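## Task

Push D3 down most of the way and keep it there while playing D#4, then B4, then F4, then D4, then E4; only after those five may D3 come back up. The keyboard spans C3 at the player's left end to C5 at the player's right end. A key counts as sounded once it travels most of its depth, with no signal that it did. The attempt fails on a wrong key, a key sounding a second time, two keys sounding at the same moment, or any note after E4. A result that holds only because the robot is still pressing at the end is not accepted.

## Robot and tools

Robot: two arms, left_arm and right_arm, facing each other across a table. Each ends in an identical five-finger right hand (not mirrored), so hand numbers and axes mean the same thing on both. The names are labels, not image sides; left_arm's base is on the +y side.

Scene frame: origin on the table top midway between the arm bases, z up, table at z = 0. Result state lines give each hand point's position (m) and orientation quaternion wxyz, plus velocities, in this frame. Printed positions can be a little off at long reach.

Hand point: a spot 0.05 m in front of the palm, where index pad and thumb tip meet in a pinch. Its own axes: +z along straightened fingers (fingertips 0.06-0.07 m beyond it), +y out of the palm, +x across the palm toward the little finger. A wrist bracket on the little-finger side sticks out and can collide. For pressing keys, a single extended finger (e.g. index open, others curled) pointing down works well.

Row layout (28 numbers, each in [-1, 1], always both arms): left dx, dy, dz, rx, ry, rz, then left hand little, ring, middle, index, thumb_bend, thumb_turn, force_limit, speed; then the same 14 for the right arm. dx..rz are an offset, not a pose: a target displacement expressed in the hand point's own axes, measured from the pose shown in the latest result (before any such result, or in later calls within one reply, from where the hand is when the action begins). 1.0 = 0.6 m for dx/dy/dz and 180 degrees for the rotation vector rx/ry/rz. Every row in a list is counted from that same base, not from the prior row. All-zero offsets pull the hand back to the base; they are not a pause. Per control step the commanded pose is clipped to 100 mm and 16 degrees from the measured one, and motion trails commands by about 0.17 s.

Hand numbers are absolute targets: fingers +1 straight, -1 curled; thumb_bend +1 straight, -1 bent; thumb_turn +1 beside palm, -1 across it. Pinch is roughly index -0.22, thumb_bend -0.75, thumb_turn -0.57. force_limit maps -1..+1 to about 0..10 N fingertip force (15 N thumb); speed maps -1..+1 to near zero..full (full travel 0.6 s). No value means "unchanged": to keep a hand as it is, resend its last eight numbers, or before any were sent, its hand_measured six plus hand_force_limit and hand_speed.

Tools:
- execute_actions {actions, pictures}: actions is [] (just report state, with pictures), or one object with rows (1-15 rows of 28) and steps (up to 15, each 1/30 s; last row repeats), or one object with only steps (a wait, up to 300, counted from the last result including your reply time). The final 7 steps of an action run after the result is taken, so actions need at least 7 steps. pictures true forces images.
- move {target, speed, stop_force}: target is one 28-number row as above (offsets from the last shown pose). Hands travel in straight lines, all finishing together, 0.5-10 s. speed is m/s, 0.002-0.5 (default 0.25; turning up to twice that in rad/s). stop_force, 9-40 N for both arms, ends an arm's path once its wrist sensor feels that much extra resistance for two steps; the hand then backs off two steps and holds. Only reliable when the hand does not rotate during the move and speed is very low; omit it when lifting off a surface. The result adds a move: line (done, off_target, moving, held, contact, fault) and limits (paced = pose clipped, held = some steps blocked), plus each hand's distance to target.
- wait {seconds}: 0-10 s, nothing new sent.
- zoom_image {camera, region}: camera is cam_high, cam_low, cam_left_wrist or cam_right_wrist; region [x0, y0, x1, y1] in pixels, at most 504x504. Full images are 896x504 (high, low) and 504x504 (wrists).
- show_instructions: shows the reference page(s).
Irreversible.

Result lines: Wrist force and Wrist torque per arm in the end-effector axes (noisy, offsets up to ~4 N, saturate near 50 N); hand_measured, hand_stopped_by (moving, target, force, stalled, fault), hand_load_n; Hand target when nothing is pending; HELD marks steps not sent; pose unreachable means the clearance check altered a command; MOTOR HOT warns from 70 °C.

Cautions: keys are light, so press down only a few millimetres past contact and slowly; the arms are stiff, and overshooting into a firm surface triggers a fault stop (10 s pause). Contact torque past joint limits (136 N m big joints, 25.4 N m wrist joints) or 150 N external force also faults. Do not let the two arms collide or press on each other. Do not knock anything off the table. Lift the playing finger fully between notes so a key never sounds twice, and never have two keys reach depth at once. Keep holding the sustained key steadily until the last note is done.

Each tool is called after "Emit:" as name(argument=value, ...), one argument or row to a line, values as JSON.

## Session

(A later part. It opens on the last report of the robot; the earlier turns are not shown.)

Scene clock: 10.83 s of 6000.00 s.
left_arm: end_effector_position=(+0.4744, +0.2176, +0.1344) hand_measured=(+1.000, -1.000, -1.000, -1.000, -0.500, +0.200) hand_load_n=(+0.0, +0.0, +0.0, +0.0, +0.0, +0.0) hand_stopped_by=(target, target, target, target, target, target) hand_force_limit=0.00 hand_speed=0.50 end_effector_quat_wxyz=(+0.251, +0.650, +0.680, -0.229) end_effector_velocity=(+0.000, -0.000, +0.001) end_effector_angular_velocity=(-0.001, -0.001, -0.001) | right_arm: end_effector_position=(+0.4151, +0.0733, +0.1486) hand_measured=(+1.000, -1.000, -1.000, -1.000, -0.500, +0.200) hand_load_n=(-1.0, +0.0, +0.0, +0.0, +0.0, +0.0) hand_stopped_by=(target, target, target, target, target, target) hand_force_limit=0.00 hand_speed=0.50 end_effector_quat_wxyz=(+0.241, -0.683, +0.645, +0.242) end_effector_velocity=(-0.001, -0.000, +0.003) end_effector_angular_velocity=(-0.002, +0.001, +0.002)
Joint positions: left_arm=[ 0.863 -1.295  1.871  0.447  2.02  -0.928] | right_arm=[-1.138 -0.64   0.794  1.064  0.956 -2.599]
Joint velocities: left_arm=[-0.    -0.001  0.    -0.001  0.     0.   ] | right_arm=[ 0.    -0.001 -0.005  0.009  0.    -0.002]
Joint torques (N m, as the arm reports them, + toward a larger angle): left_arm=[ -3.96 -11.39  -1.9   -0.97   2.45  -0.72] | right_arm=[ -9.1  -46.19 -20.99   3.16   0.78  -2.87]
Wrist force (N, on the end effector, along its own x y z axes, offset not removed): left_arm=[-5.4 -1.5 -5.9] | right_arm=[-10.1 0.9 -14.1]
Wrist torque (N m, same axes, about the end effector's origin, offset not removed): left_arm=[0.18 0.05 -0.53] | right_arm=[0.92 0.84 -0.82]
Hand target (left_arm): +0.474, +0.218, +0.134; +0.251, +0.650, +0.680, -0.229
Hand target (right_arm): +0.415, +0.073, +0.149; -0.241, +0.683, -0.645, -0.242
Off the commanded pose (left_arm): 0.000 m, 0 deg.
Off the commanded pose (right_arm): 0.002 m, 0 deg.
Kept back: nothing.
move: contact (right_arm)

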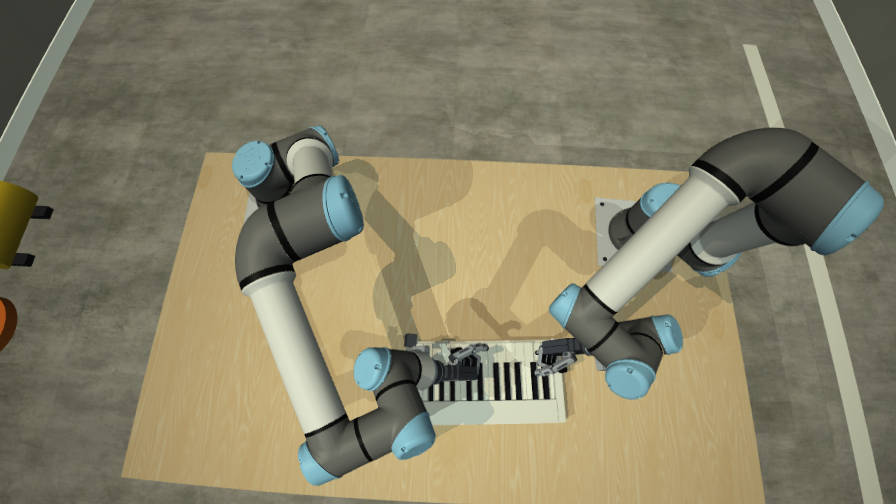

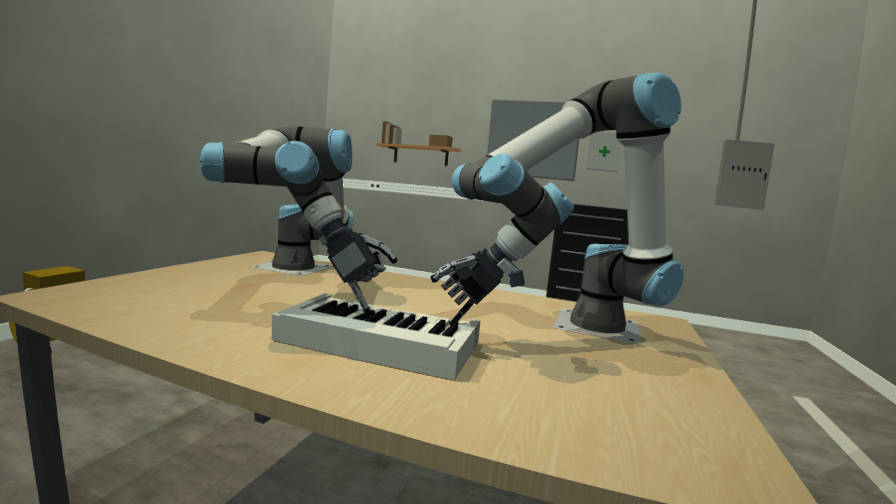

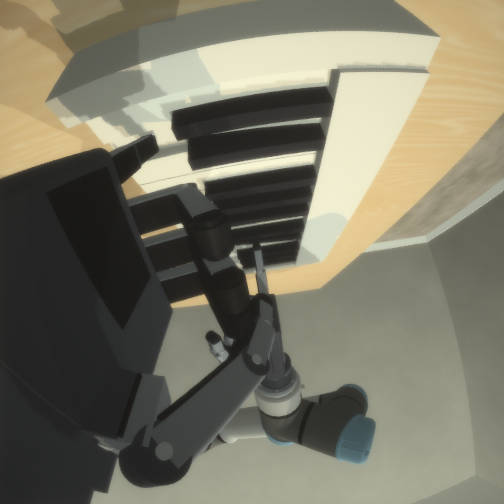

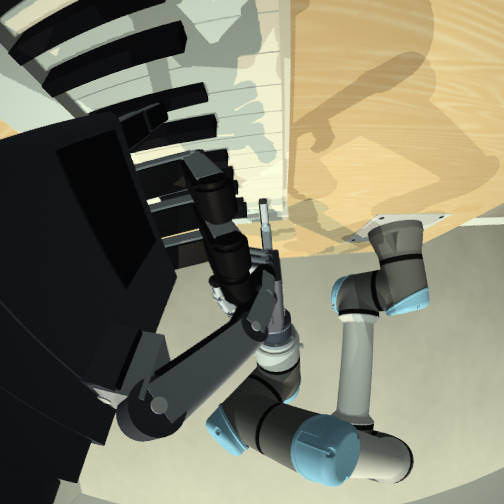

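Emit:
move(
  target=[0,0,0,0,0,0,1,-1,-1,-1,-0.5,0.2,0,0.5,-0.016,0.02,-0.0193,0,0,0,1,-1,-1,-1,-0.5,0.2,0,0.5],
  speed=0.06,
)

Emit:
move(
  target=[0,0,0,0,0,0,1,-1,-1,-1,-0.5,0.2,0,0.5,0.1387,0.088,-0.1067,0,0,0,1,-1,-1,-1,-0.5,0.2,0,0.5],
  speed=0.12,
)

Emit:
zoom_image(
  camera="cam_right_wrist",
  region=[0, 0, 252, 200],
)

Scene clock: 12.40 s of 6000.00 s.
left_arm: end_effector_position=(+0.4744, +0.2176, +0.1344) hand_measured=(+1.000, -1.000, -1.000, -1.000, -0.500, +0.200) hand_load_n=(+0.0, +0.0, +0.0, +0.0, +0.0, +0.0) hand_stopped_by=(target, target, target, target, target, target) hand_force_limit=0.00 hand_speed=0.50 end_effector_quat_wxyz=(+0.251, +0.650, +0.680, -0.229) end_effector_velocity=(+0.000, -0.000, +0.001) end_effector_angular_velocity=(-0.001, -0.001, -0.000) | right_arm: end_effector_position=(+0.4030, +0.0726, +0.1633) hand_measured=(+1.000, -1.000, -1.000, -1.000, -0.500, +0.200) hand_load_n=(+0.0, +0.0, +0.0, +0.0, +0.0, +0.0) hand_stopped_by=(target, target, target, target, target, target) hand_force_limit=0.00 hand_speed=0.50 end_effector_quat_wxyz=(+0.241, -0.683, +0.645, +0.242) end_effector_velocity=(-0.002, +0.000, +0.002) end_effector_angular_velocity=(+0.000, +0.002, -0.002)
Joint positions: left_arm=[ 0.863 -1.295  1.871  0.447  2.02  -0.928] | right_arm=[-1.13  -0.68   0.829  1.063  0.959 -2.589]
Joint velocities: left_arm=[-0.    -0.    -0.001  0.     0.     0.   ] | right_arm=[ 0.001 -0.006  0.005 -0.     0.     0.004]
Joint torques (N m, as the arm reports them, + toward a larger angle): left_arm=[ -4.75 -12.13  -3.49  -0.94   1.98  -0.82] | right_arm=[ 10.84 -53.24 -11.58  -0.12   0.4    2.49]
Wrist force (N, on the end effector, along its own x y z axes, offset not removed): left_arm=[-6.8 0.1 -7.7] | right_arm=[-0.2 0.6 -2.3]
Wrist torque (N m, same axes, about the end effector's origin, offset not removed): left_arm=[0.56 0.14 -0.60] | right_arm=[0.26 0.14 -0.18]
Hand target (left_arm): +0.474, +0.218, +0.134; +0.251, +0.650, +0.680, -0.229
Hand target (right_arm): +0.403, +0.073, +0.163; -0.241, +0.683, -0.645, -0.242
Off the commanded pose (left_arm): 0.000 m, 0 deg.
Off the commanded pose (right_arm): 0.000 m, 0 deg.
Kept back: nothing.
move: done

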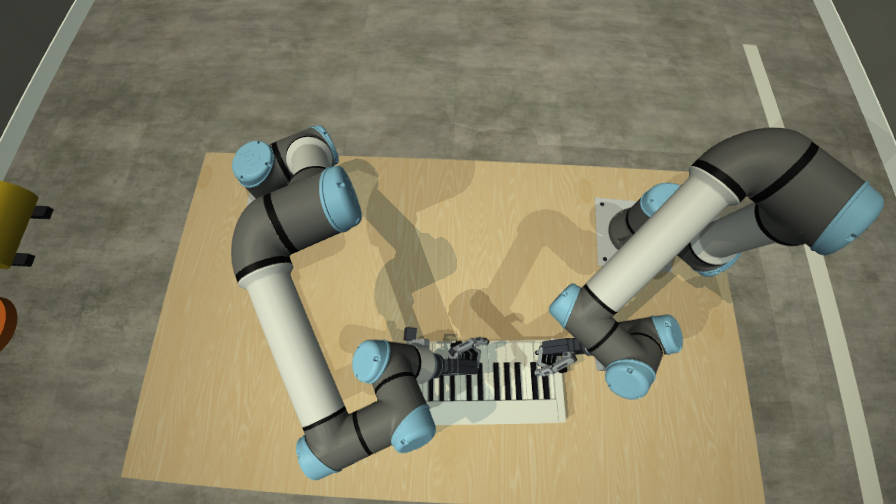

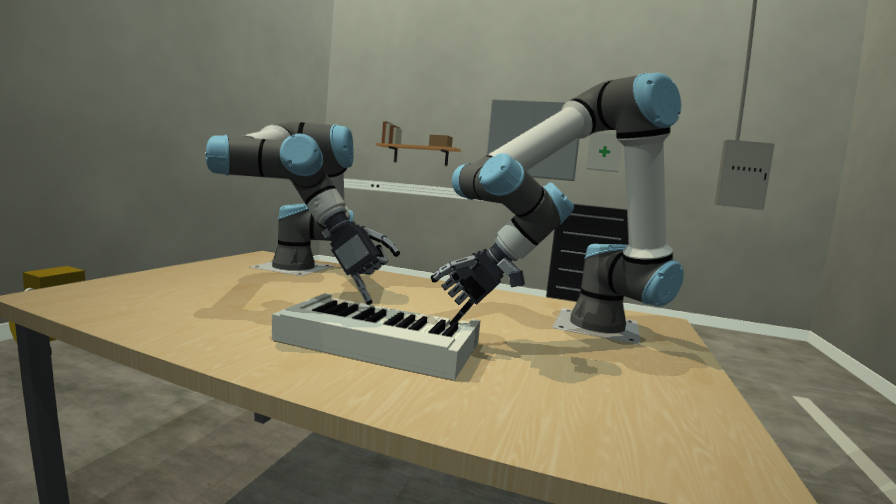

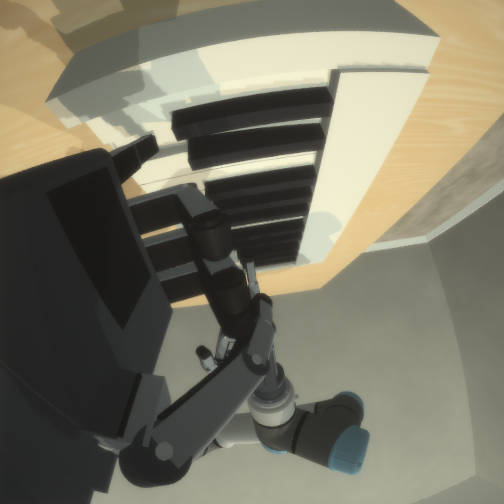

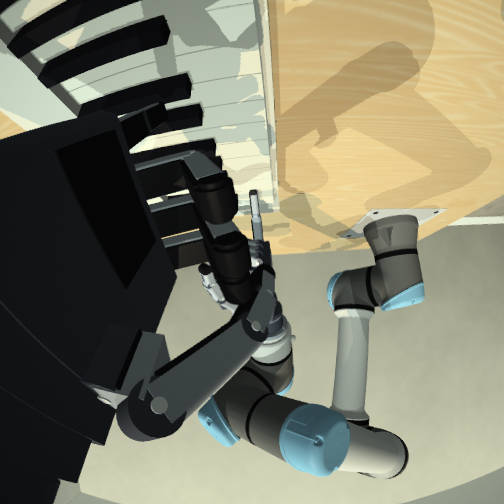

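Scene clock: 13.90 s of 6000.00 s.
left_arm: end_effector_position=(+0.4744, +0.2176, +0.1344) hand_measured=(+1.000, -1.000, -1.000, -1.000, -0.500, +0.200) hand_load_n=(+0.0, +0.0, +0.0, +0.0, +0.0, +0.0) hand_stopped_by=(target, target, target, target, target, target) hand_force_limit=0.00 hand_speed=0.50 end_effector_quat_wxyz=(+0.251, +0.650, +0.680, -0.229) end_effector_velocity=(-0.001, +0.001, -0.001) end_effector_angular_velocity=(+0.002, +0.002, +0.000) | right_arm: end_effector_position=(+0.3558, -0.0346, +0.1580) hand_measured=(+1.000, -1.000, -1.000, -1.000, -0.500, +0.200) hand_load_n=(+0.0, +0.0, +0.0, +0.0, +0.0, +0.0) hand_stopped_by=(target, target, target, target, target, target) hand_force_limit=0.00 hand_speed=0.50 end_effector_quat_wxyz=(+0.241, -0.683, +0.645, +0.242) end_effector_velocity=(-0.001, -0.003, +0.000) end_effector_angular_velocity=(+0.000, +0.000, -0.002)
Joint positions: left_arm=[ 0.863 -1.295  1.871  0.447  2.02  -0.928] | right_arm=[-1.266 -0.936  1.322  0.922  0.917 -2.751]
Joint velocities: left_arm=[ 0.    -0.     0.002  0.001  0.    -0.   ] | right_arm=[-0.005 -0.006  0.01  -0.002 -0.001 -0.003]
Joint torques (N m, as the arm reports them, + toward a larger angle): left_arm=[ -4.27 -11.89  -3.44  -0.98   2.07  -0.66] | right_arm=[-10.07 -43.97 -10.76  -0.24  -2.26  -3.15]
Wrist force (N, on the end effector, along its own x y z axes, offset not removed): left_arm=[-7.9 -1.3 -5.8] | right_arm=[-1.2 -0.8 -1.2]
Wrist torque (N m, same axes, about the end effector's origin, offset not removed): left_arm=[0.22 0.32 -0.76] | right_arm=[-0.05 0.26 -0.26]
Hand target (left_arm): +0.474, +0.218, +0.134; +0.251, +0.650, +0.680, -0.229
Hand target (right_arm): +0.356, -0.035, +0.158; -0.241, +0.683, -0.645, -0.242
Off the commanded pose (left_arm): 0.000 m, 0 deg.
Off the commanded pose (right_arm): 0.000 m, 0 deg.
Kept back: nothing.
move: done

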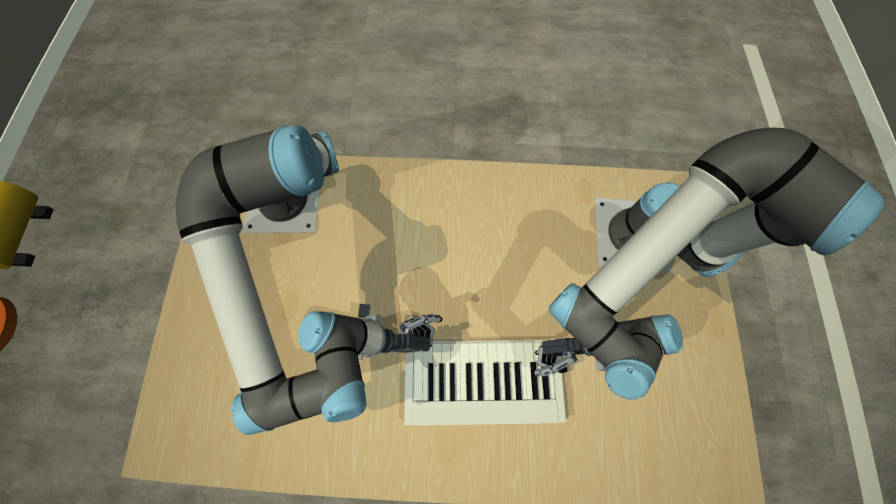

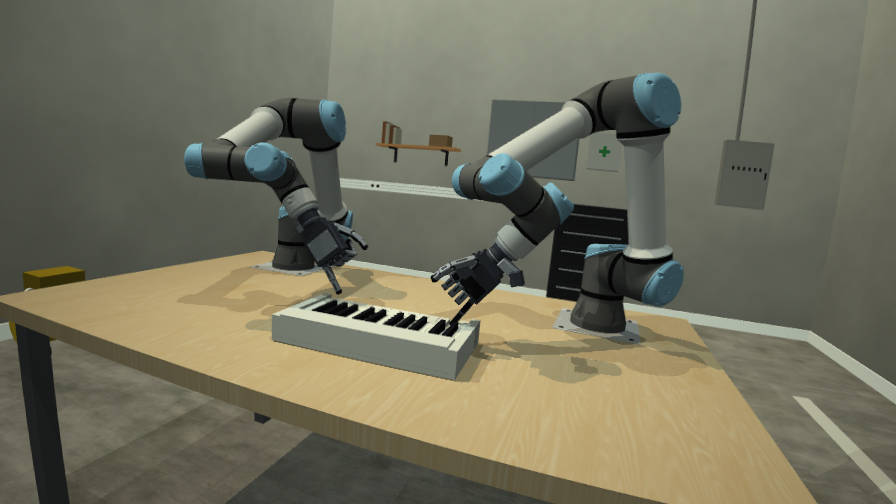

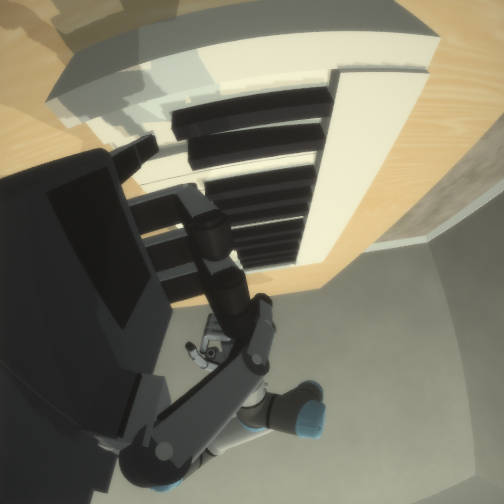

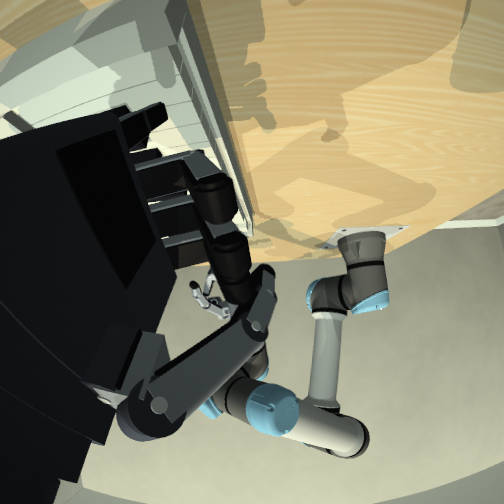

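Region (0, 0, 252, 200) of cam_right_wrist's 504x504 image, scaled by 2.000, with more detail than that image has; it fills the top 400 rows of this view, and the rest is white.

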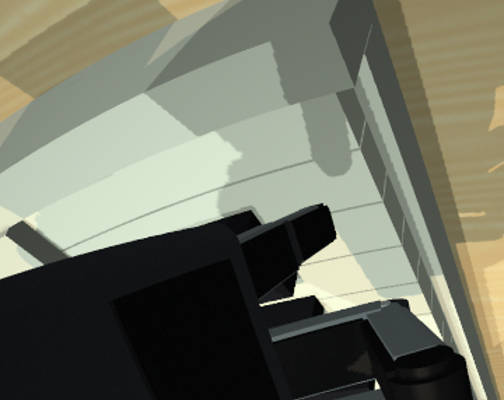

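Emit:
move(
  target=[0,0,0,0,0,0,1,-1,-1,-1,-0.5,0.2,0,0.5,0.0077,0,0.0132,0,0,0,1,-1,-1,-1,-0.5,0.2,0,0.5],
  speed=0.04,
)

Emit:
zoom_image(
  camera="cam_right_wrist",
  region=[0, 0, 252, 200],
)

Scene clock: 15.17 s of 6000.00 s.
left_arm: end_effector_position=(+0.4744, +0.2176, +0.1344) hand_measured=(+1.000, -1.000, -1.000, -1.000, -0.500, +0.200) hand_load_n=(+0.0, +0.0, +0.0, +0.0, +0.0, +0.0) hand_stopped_by=(target, target, target, target, target, target) hand_force_limit=0.00 hand_speed=0.50 end_effector_quat_wxyz=(+0.251, +0.650, +0.680, -0.229) end_effector_velocity=(+0.000, -0.000, +0.000) end_effector_angular_velocity=(-0.000, -0.001, -0.000) | right_arm: end_effector_position=(+0.3559, -0.0331, +0.1492) hand_measured=(+1.000, -1.000, -1.000, -1.000, -0.500, +0.200) hand_load_n=(+0.0, +0.0, +0.0, +0.0, +0.0, +0.0) hand_stopped_by=(target, target, target, target, target, target) hand_force_limit=0.00 hand_speed=0.50 end_effector_quat_wxyz=(+0.241, -0.683, +0.645, +0.242) end_effector_velocity=(+0.001, +0.000, -0.002) end_effector_angular_velocity=(+0.001, -0.000, -0.001)
Joint positions: left_arm=[ 0.863 -1.295  1.871  0.447  2.02  -0.928] | right_arm=[-1.263 -0.926  1.328  0.904  0.918 -2.748]
Joint velocities: left_arm=[-0.    -0.    -0.001  0.    -0.     0.   ] | right_arm=[-0.001  0.003  0.    -0.004 -0.001 -0.   ]
Joint torques (N m, as the arm reports them, + toward a larger angle): left_arm=[ -4.63 -12.41  -3.23  -0.94   2.14  -0.71] | right_arm=[ 11.32 -32.21  -8.98   0.08   0.44   2.44]
Wrist force (N, on the end effector, along its own x y z axes, offset not removed): left_arm=[-5.7 -0.7 -7.5] | right_arm=[-1.2 0.5 -1.0]
Wrist torque (N m, same axes, about the end effector's origin, offset not removed): left_arm=[0.38 -0.02 -0.50] | right_arm=[0.20 0.25 -0.34]
Hand target (left_arm): +0.474, +0.218, +0.134; +0.251, +0.650, +0.680, -0.229
Hand target (right_arm): +0.356, -0.033, +0.149; -0.241, +0.683, -0.645, -0.242
Off the commanded pose (left_arm): 0.000 m, 0 deg.
Off the commanded pose (right_arm): 0.000 m, 0 deg.
Kept back: nothing.
move: done

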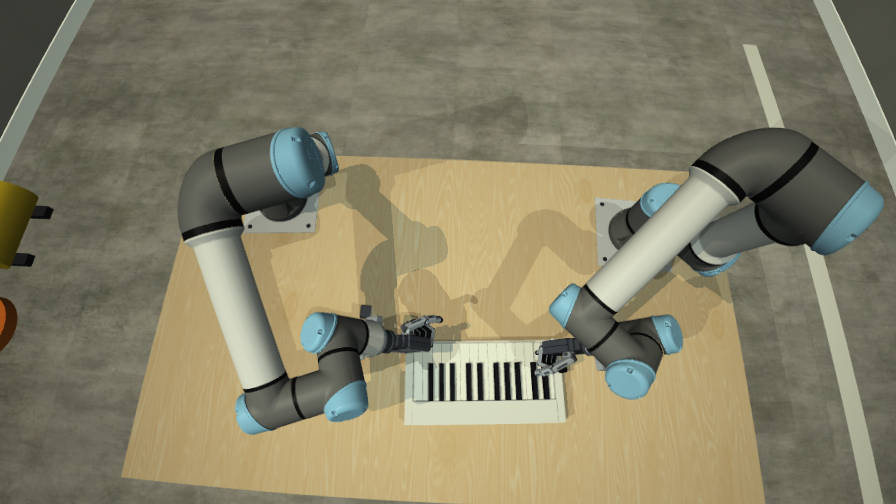

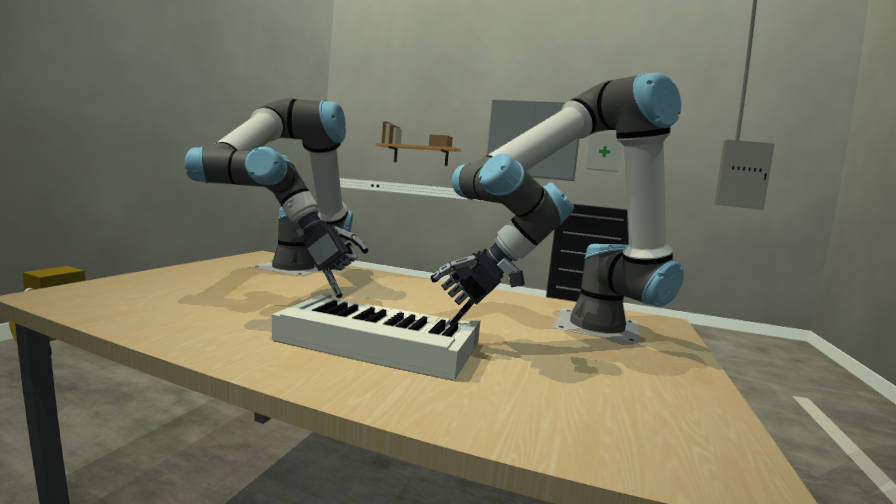

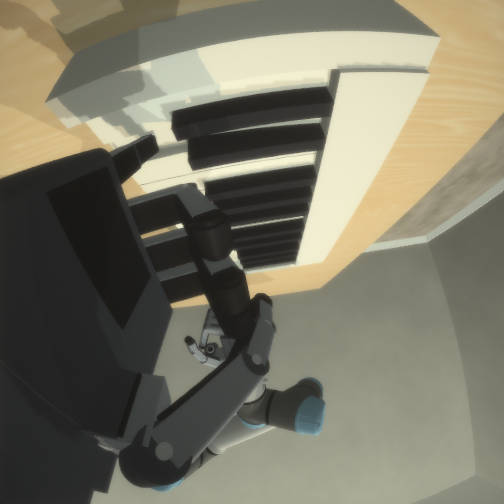

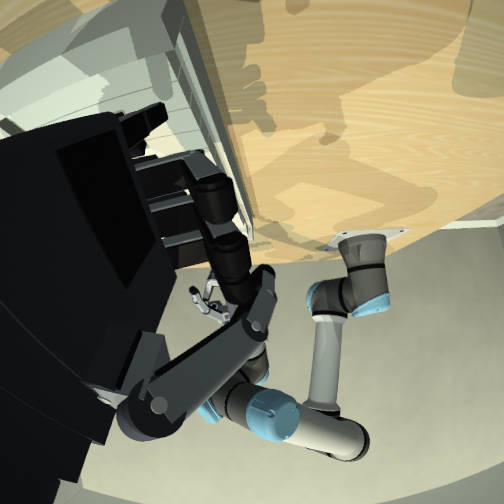

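Region (0, 0, 252, 200) of cam_right_wrist's 504x504 image, scaled by 2.000, with more detail than that image has; it fills the top 400 rows of this view, and the rest is white.

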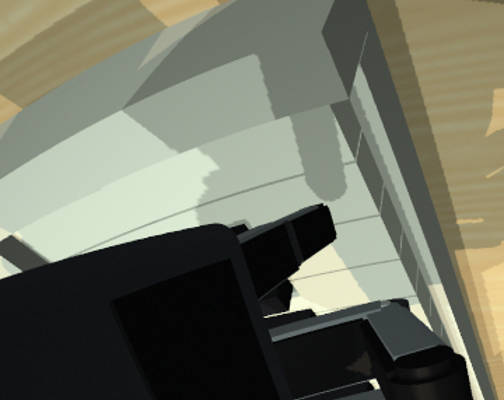

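Emit:
move(
  target=[0,0,0,0,0,0,1,-1,-1,-1,-0.5,0.2,0,0.5,0.0192,0,0.0231,0,0,0,1,-1,-1,-1,-0.5,0.2,0,0.5],
  speed=0.012,
  stop_force=9,
)

Emit:
zoom_image(
  camera="cam_right_wrist",
  region=[0, 0, 252, 200],
)

Scene clock: 17.27 s of 6000.00 s.
left_arm: end_effector_position=(+0.4744, +0.2176, +0.1344) hand_measured=(+1.000, -1.000, -1.000, -1.000, -0.500, +0.200) hand_load_n=(+0.0, +0.0, +0.0, +0.0, +0.0, +0.0) hand_stopped_by=(target, target, target, target, target, target) hand_force_limit=0.00 hand_speed=0.50 end_effector_quat_wxyz=(+0.251, +0.650, +0.680, -0.229) end_effector_velocity=(+0.000, +0.000, -0.000) end_effector_angular_velocity=(+0.001, +0.001, +0.000) | right_arm: end_effector_position=(+0.3561, -0.0331, +0.1321) hand_measured=(+1.000, -1.000, -1.000, -1.000, -0.500, +0.200) hand_load_n=(-1.0, +0.0, +0.0, +0.0, +0.0, +0.0) hand_stopped_by=(target, target, target, target, target, target) hand_force_limit=0.00 hand_speed=0.50 end_effector_quat_wxyz=(+0.241, -0.683, +0.645, +0.242) end_effector_velocity=(-0.001, +0.001, +0.003) end_effector_angular_velocity=(-0.000, +0.002, +0.001)
Joint positions: left_arm=[ 0.863 -1.295  1.871  0.447  2.02  -0.928] | right_arm=[-1.263 -0.908  1.346  0.869  0.918 -2.748]
Joint velocities: left_arm=[ 0.     0.001 -0.001  0.001  0.     0.   ] | right_arm=[ 0.001 -0.002 -0.003  0.007 -0.     0.001]
Joint torques (N m, as the arm reports them, + toward a larger angle): left_arm=[ -4.   -11.82  -2.79  -0.95   2.06  -0.63] | right_arm=[ -8.92 -39.17 -22.07   3.43   0.41  -3.06]
Wrist force (N, on the end effector, along its own x y z axes, offset not removed): left_arm=[-6.4 -2.0 -8.1] | right_arm=[-7.6 -0.4 -11.5]
Wrist torque (N m, same axes, about the end effector's origin, offset not removed): left_arm=[0.30 0.19 -0.69] | right_arm=[0.54 0.67 -0.66]
Hand target (left_arm): +0.474, +0.218, +0.134; +0.251, +0.650, +0.680, -0.229
Hand target (right_arm): +0.356, -0.033, +0.132; -0.241, +0.683, -0.645, -0.242
Off the commanded pose (left_arm): 0.000 m, 0 deg.
Off the commanded pose (right_arm): 0.001 m, 0 deg.
Kept back: nothing.
move: contact (right_arm)

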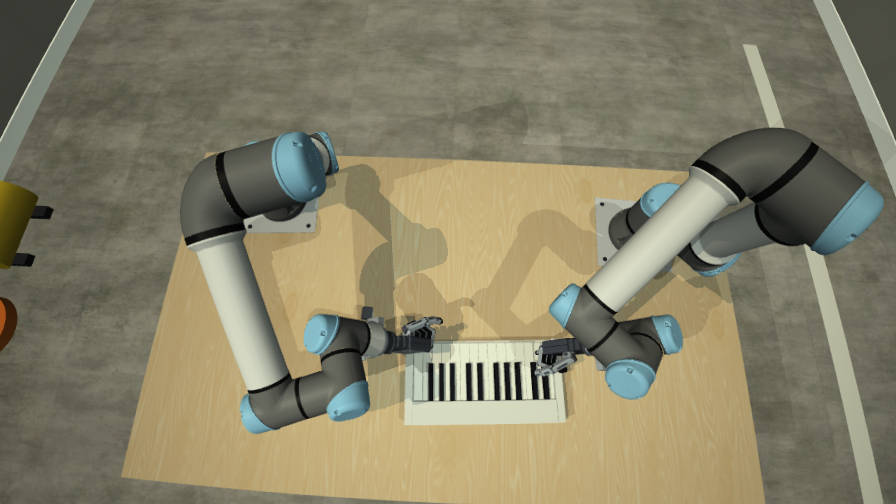

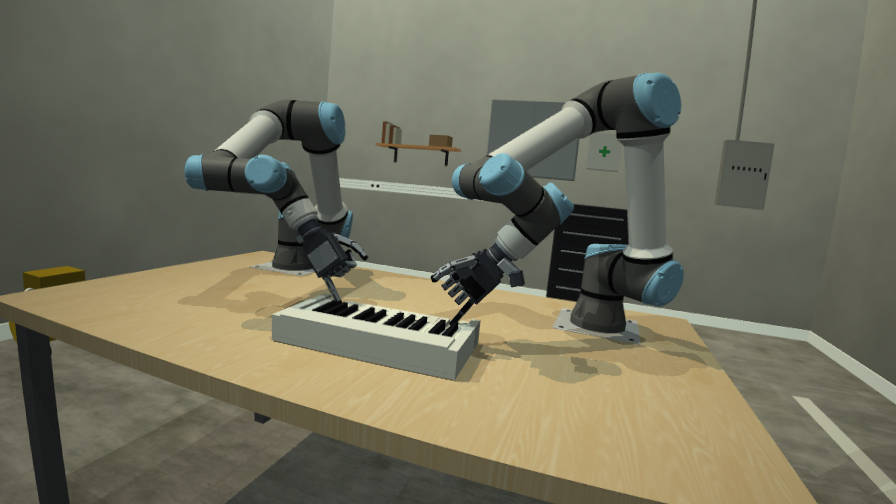

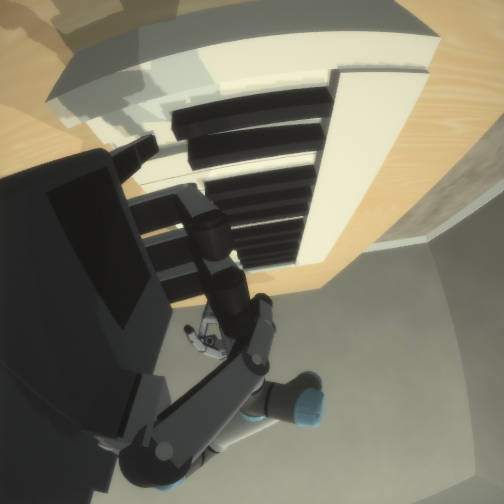

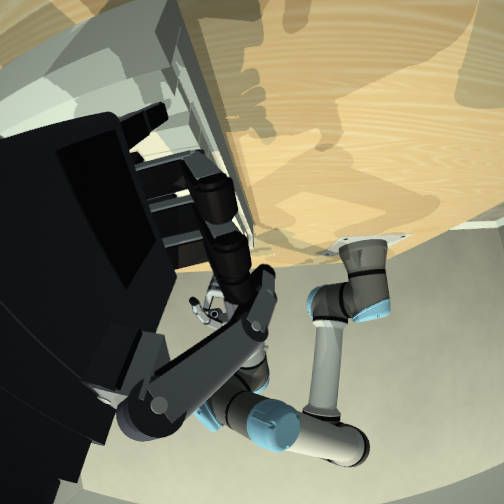

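Region (0, 0, 252, 200) of cam_right_wrist's 504x504 image, scaled by 2.000, with more detail than that image has; it fills the top 400 rows of this view, and the rest is white.

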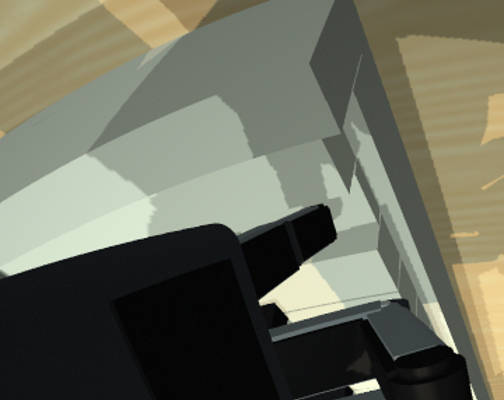

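Emit:
move(
  target=[0,0,0,0,0,0,1,-1,-1,-1,-0.5,0.2,0,0.5,-0.0182,0,-0.0217,0,0,0,1,-1,-1,-1,-0.5,0.2,0,0.5],
  speed=0.06,
)

Emit:
move(
  target=[0,0,0,0,0,0,1,-1,-1,-1,-0.5,0.2,0,0.5,-0.0913,0,0.0766,0,0,0,1,-1,-1,-1,-0.5,0.2,0,0.5],
  speed=0.1,
)

Emit:
zoom_image(
  camera="cam_right_wrist",
  region=[0, 0, 252, 200],
)

Scene clock: 18.57 s of 6000.00 s.
left_arm: end_effector_position=(+0.4744, +0.2176, +0.1344) hand_measured=(+1.000, -1.000, -1.000, -1.000, -0.500, +0.200) hand_load_n=(+0.0, +0.0, +0.0, +0.0, +0.0, +0.0) hand_stopped_by=(target, target, target, target, target, target) hand_force_limit=0.00 hand_speed=0.50 end_effector_quat_wxyz=(+0.251, +0.650, +0.680, -0.229) end_effector_velocity=(+0.001, -0.000, -0.000) end_effector_angular_velocity=(-0.000, -0.000, +0.001) | right_arm: end_effector_position=(+0.3559, -0.0331, +0.1489) hand_measured=(+1.000, -1.000, -1.000, -1.000, -0.500, +0.200) hand_load_n=(+0.0, +0.0, +0.0, +0.0, +0.0, +0.0) hand_stopped_by=(target, target, target, target, target, target) hand_force_limit=0.00 hand_speed=0.50 end_effector_quat_wxyz=(+0.241, -0.683, +0.645, +0.242) end_effector_velocity=(-0.000, +0.000, +0.002) end_effector_angular_velocity=(+0.000, -0.000, +0.000)
Joint positions: left_arm=[ 0.863 -1.295  1.871  0.447  2.02  -0.928] | right_arm=[-1.263 -0.925  1.329  0.903  0.918 -2.747]
Joint velocities: left_arm=[ 0.001  0.001 -0.001  0.     0.    -0.   ] | right_arm=[ 0.    -0.002 -0.003  0.004 -0.     0.001]
Joint torques (N m, as the arm reports them, + toward a larger angle): left_arm=[ -3.93 -12.06  -3.54  -0.86   2.12  -0.69] | right_arm=[ 11.28 -45.71 -25.08   3.82  -2.49   2.32]
Wrist force (N, on the end effector, along its own x y z axes, offset not removed): left_arm=[-5.0 -0.4 -7.9] | right_arm=[-1.7 -0.4 -0.5]
Wrist torque (N m, same axes, about the end effector's origin, offset not removed): left_arm=[0.55 -0.15 -0.46] | right_arm=[0.02 0.29 -0.34]
Hand target (left_arm): +0.474, +0.218, +0.134; +0.251, +0.650, +0.680, -0.229
Hand target (right_arm): +0.356, -0.033, +0.149; -0.241, +0.683, -0.645, -0.242
Off the commanded pose (left_arm): 0.000 m, 0 deg.
Off the commanded pose (right_arm): 0.000 m, 0 deg.
Kept back: nothing.
move: done

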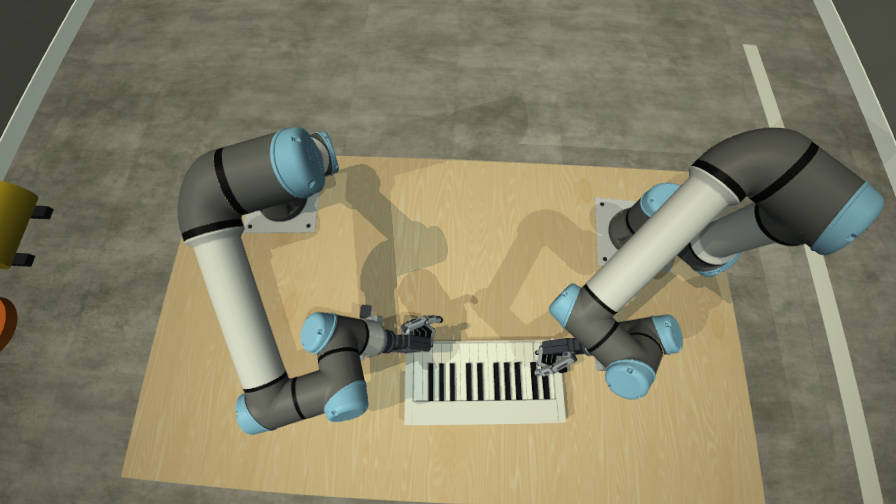

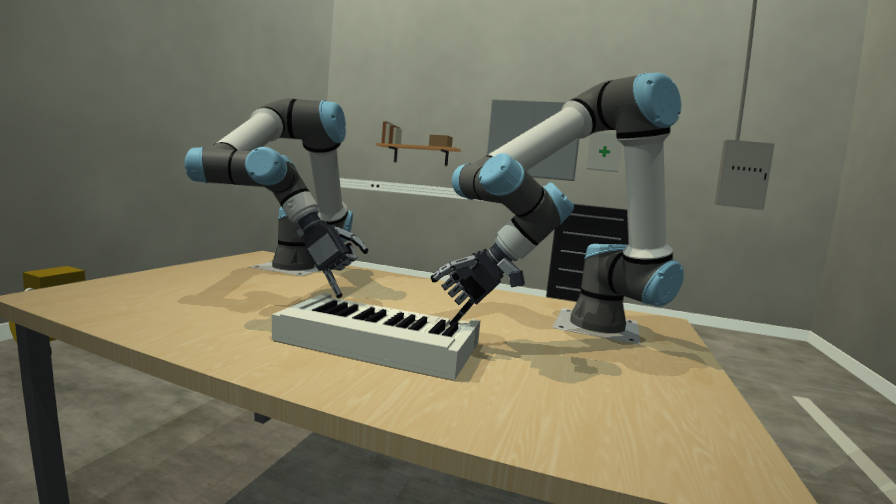

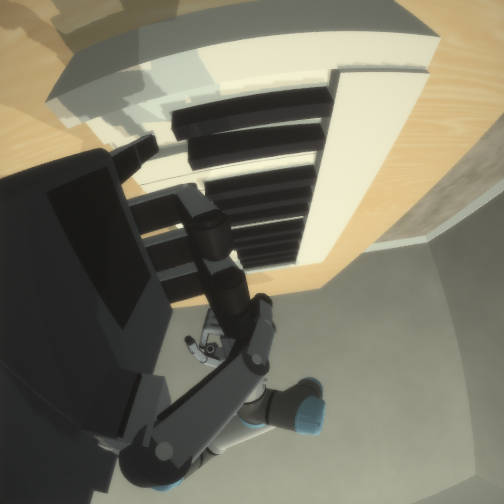

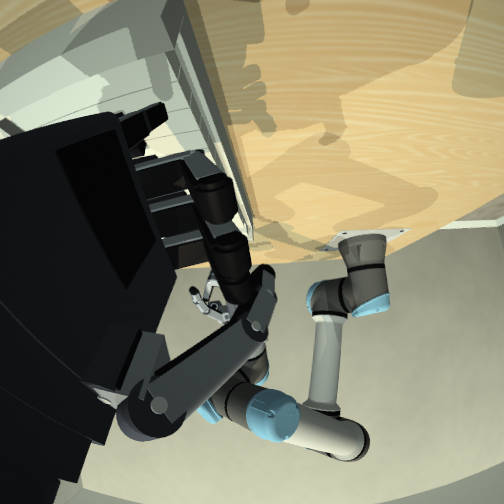

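Scene clock: 19.80 s of 6000.00 s.
left_arm: end_effector_position=(+0.4744, +0.2176, +0.1344) hand_measured=(+1.000, -1.000, -1.000, -1.000, -0.500, +0.200) hand_load_n=(+0.0, +0.0, +0.0, +0.0, +0.0, +0.0) hand_stopped_by=(target, target, target, target, target, target) hand_force_limit=0.00 hand_speed=0.50 end_effector_quat_wxyz=(+0.251, +0.650, +0.680, -0.229) end_effector_velocity=(+0.000, -0.000, +0.000) end_effector_angular_velocity=(-0.000, +0.000, +0.000) | right_arm: end_effector_position=(+0.3522, +0.0381, +0.1489) hand_measured=(+1.000, -1.000, -1.000, -1.000, -0.500, +0.200) hand_load_n=(+0.0, +0.0, +0.0, +0.0, +0.0, +0.0) hand_stopped_by=(target, target, target, target, target, target) hand_force_limit=0.00 hand_speed=0.50 end_effector_quat_wxyz=(+0.241, -0.683, +0.645, +0.242) end_effector_velocity=(-0.000, +0.003, -0.000) end_effector_angular_velocity=(-0.001, -0.001, +0.001)
Joint positions: left_arm=[ 0.863 -1.295  1.871  0.447  2.02  -0.928] | right_arm=[-1.141 -0.84   1.159  0.901  0.955 -2.602]
Joint velocities: left_arm=[ 0.    -0.    -0.    -0.     0.    -0.001] | right_arm=[ 0.004  0.004 -0.007  0.001  0.002  0.004]
Joint torques (N m, as the arm reports them, + toward a larger angle): left_arm=[ -4.16 -11.97  -2.77  -0.97   2.11  -0.6 ] | right_arm=[  9.54 -38.13 -25.29   4.16   0.32   2.87]
Wrist force (N, on the end effector, along its own x y z axes, offset not removed): left_arm=[-5.6 -2.5 -6.5] | right_arm=[0.4 0.0 -2.0]
Wrist torque (N m, same axes, about the end effector's origin, offset not removed): left_arm=[0.12 -0.02 -0.66] | right_arm=[0.20 0.05 -0.13]
Hand target (left_arm): +0.474, +0.218, +0.134; +0.251, +0.650, +0.680, -0.229
Hand target (right_arm): +0.352, +0.038, +0.149; -0.241, +0.683, -0.645, -0.242
Off the commanded pose (left_arm): 0.000 m, 0 deg.
Off the commanded pose (right_arm): 0.000 m, 0 deg.
Kept back: nothing.
move: done

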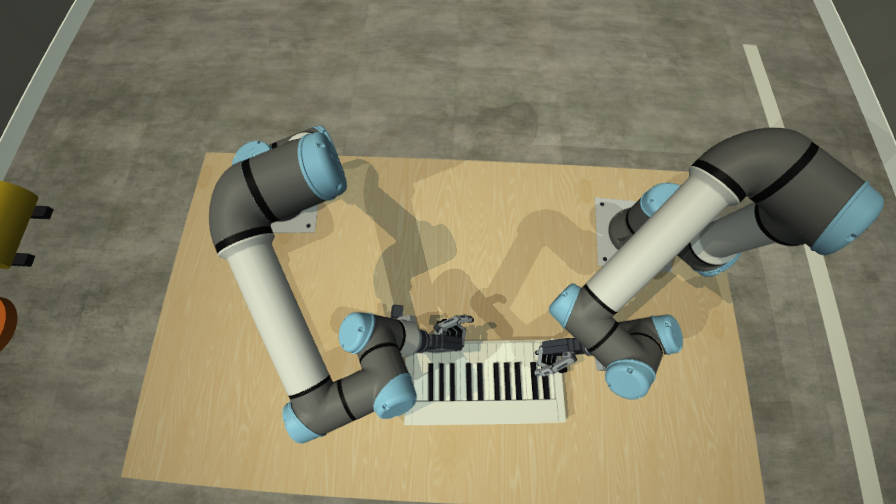

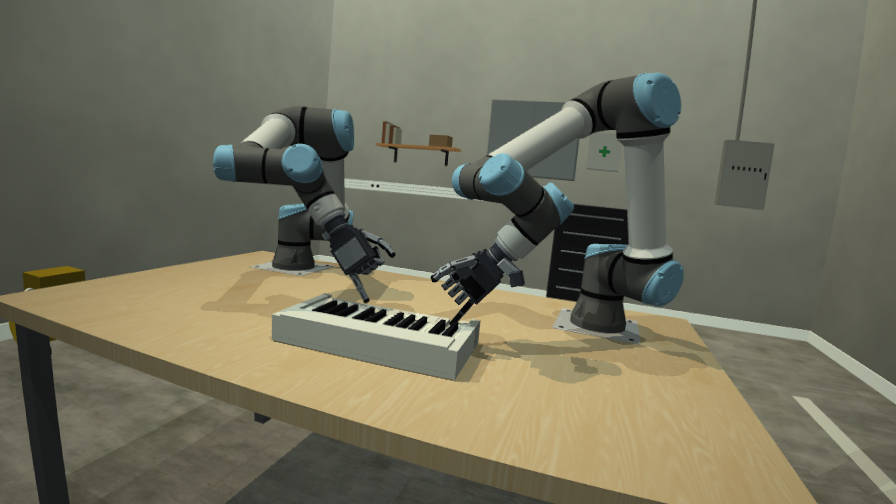

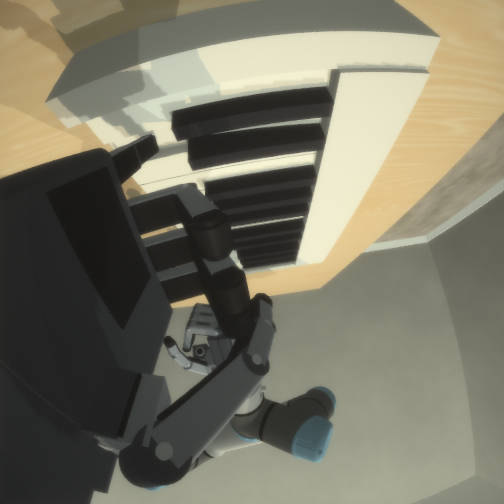

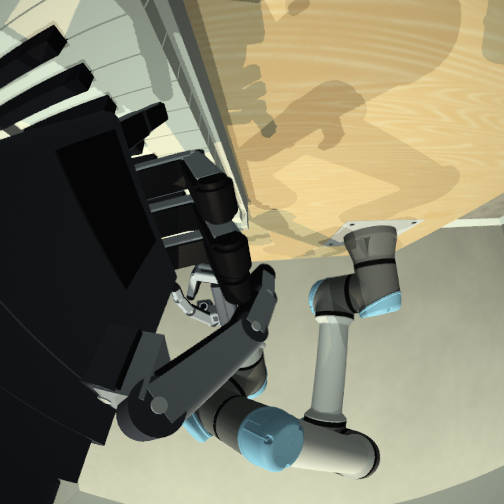

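Region (0, 0, 252, 200) of cam_right_wrist's 504x504 image, scaled by 2.000, with more detail than that image has; it fills the top 400 rows of this view, and the rest is white.

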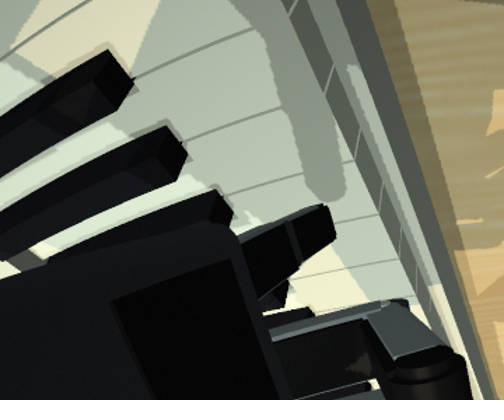

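Aligned over F4. Press.

Emit:
move(
  target=[0,0,0,0,0,0,1,-1,-1,-1,-0.5,0.2,0,0.5,0.0198,0,0.0238,0,0,0,1,-1,-1,-1,-0.5,0.2,0,0.5],
  speed=0.012,
  stop_force=9,
)

Scene clock: 21.83 s of 6000.00 s.
left_arm: end_effector_position=(+0.4744, +0.2176, +0.1344) hand_measured=(+1.000, -1.000, -1.000, -1.000, -0.500, +0.200) hand_load_n=(+0.0, +0.0, +0.0, +0.0, +0.0, +0.0) hand_stopped_by=(target, target, target, target, target, target) hand_force_limit=0.00 hand_speed=0.50 end_effector_quat_wxyz=(+0.251, +0.650, +0.680, -0.229) end_effector_velocity=(-0.000, +0.000, -0.000) end_effector_angular_velocity=(+0.001, +0.001, -0.000) | right_arm: end_effector_position=(+0.3525, +0.0382, +0.1323) hand_measured=(+1.000, -1.000, -1.000, -1.000, -0.500, +0.200) hand_load_n=(-0.5, +0.0, +0.0, +0.0, +0.0, +0.0) hand_stopped_by=(target, target, target, target, target, target) hand_force_limit=0.00 hand_speed=0.50 end_effector_quat_wxyz=(+0.241, -0.683, +0.645, +0.242) end_effector_velocity=(+0.001, -0.001, +0.003) end_effector_angular_velocity=(-0.000, +0.000, -0.001)
Joint positions: left_arm=[ 0.863 -1.295  1.871  0.447  2.02  -0.928] | right_arm=[-1.141 -0.826  1.178  0.868  0.955 -2.602]
Joint velocities: left_arm=[-0.     0.     0.     0.001 -0.    -0.   ] | right_arm=[-0.001 -0.003 -0.005  0.008 -0.    -0.001]
Joint torques (N m, as the arm reports them, + toward a larger angle): left_arm=[ -4.51 -12.    -3.36  -0.78   2.03  -0.66] | right_arm=[ -9.71 -42.95 -21.48   3.63   0.52  -2.75]
Wrist force (N, on the end effector, along its own x y z axes, offset not removed): left_arm=[-5.6 1.1 -7.1] | right_arm=[-7.1 0.3 -10.7]
Wrist torque (N m, same axes, about the end effector's origin, offset not removed): left_arm=[0.67 0.04 -0.45] | right_arm=[0.55 0.44 -0.58]
Hand target (left_arm): +0.474, +0.218, +0.134; +0.251, +0.650, +0.680, -0.229
Hand target (right_arm): +0.352, +0.038, +0.133; -0.241, +0.683, -0.645, -0.242
Off the commanded pose (left_arm): 0.000 m, 0 deg.
Off the commanded pose (right_arm): 0.002 m, 0 deg.
Kept back: nothing.
move: contact (right_arm)

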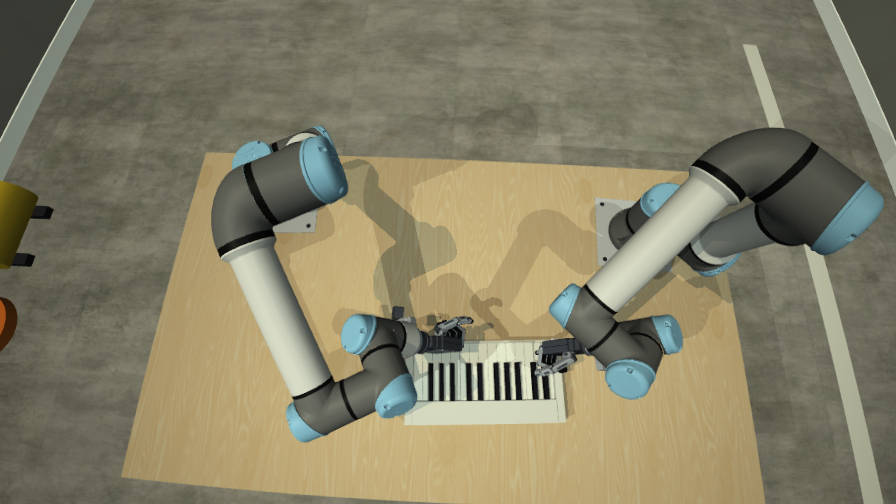

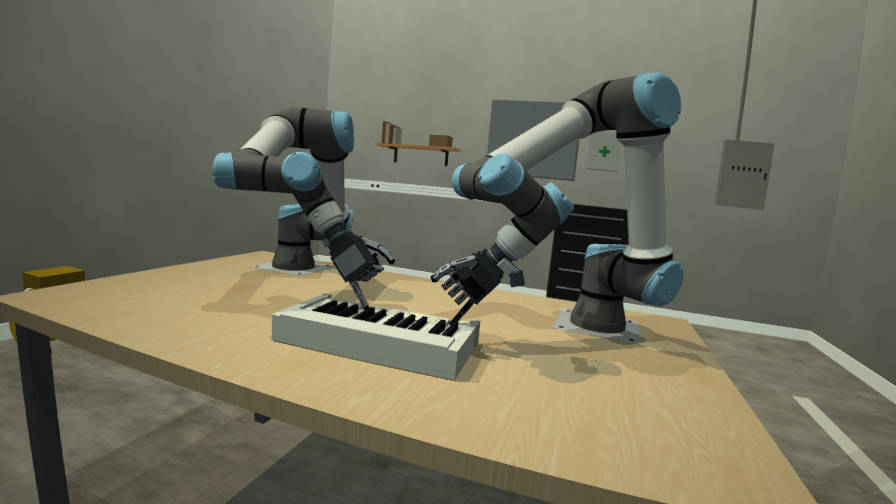

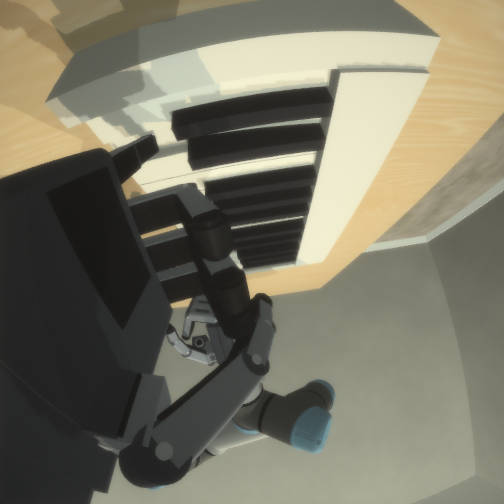

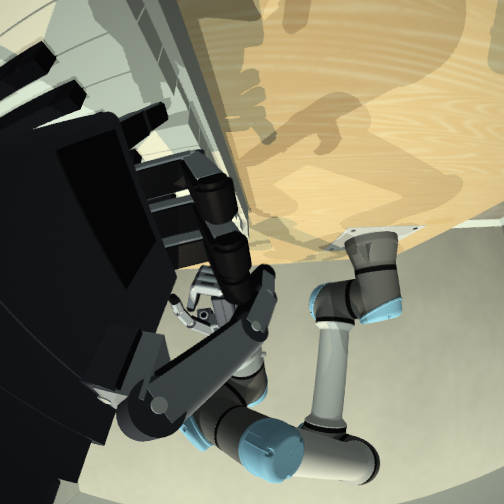

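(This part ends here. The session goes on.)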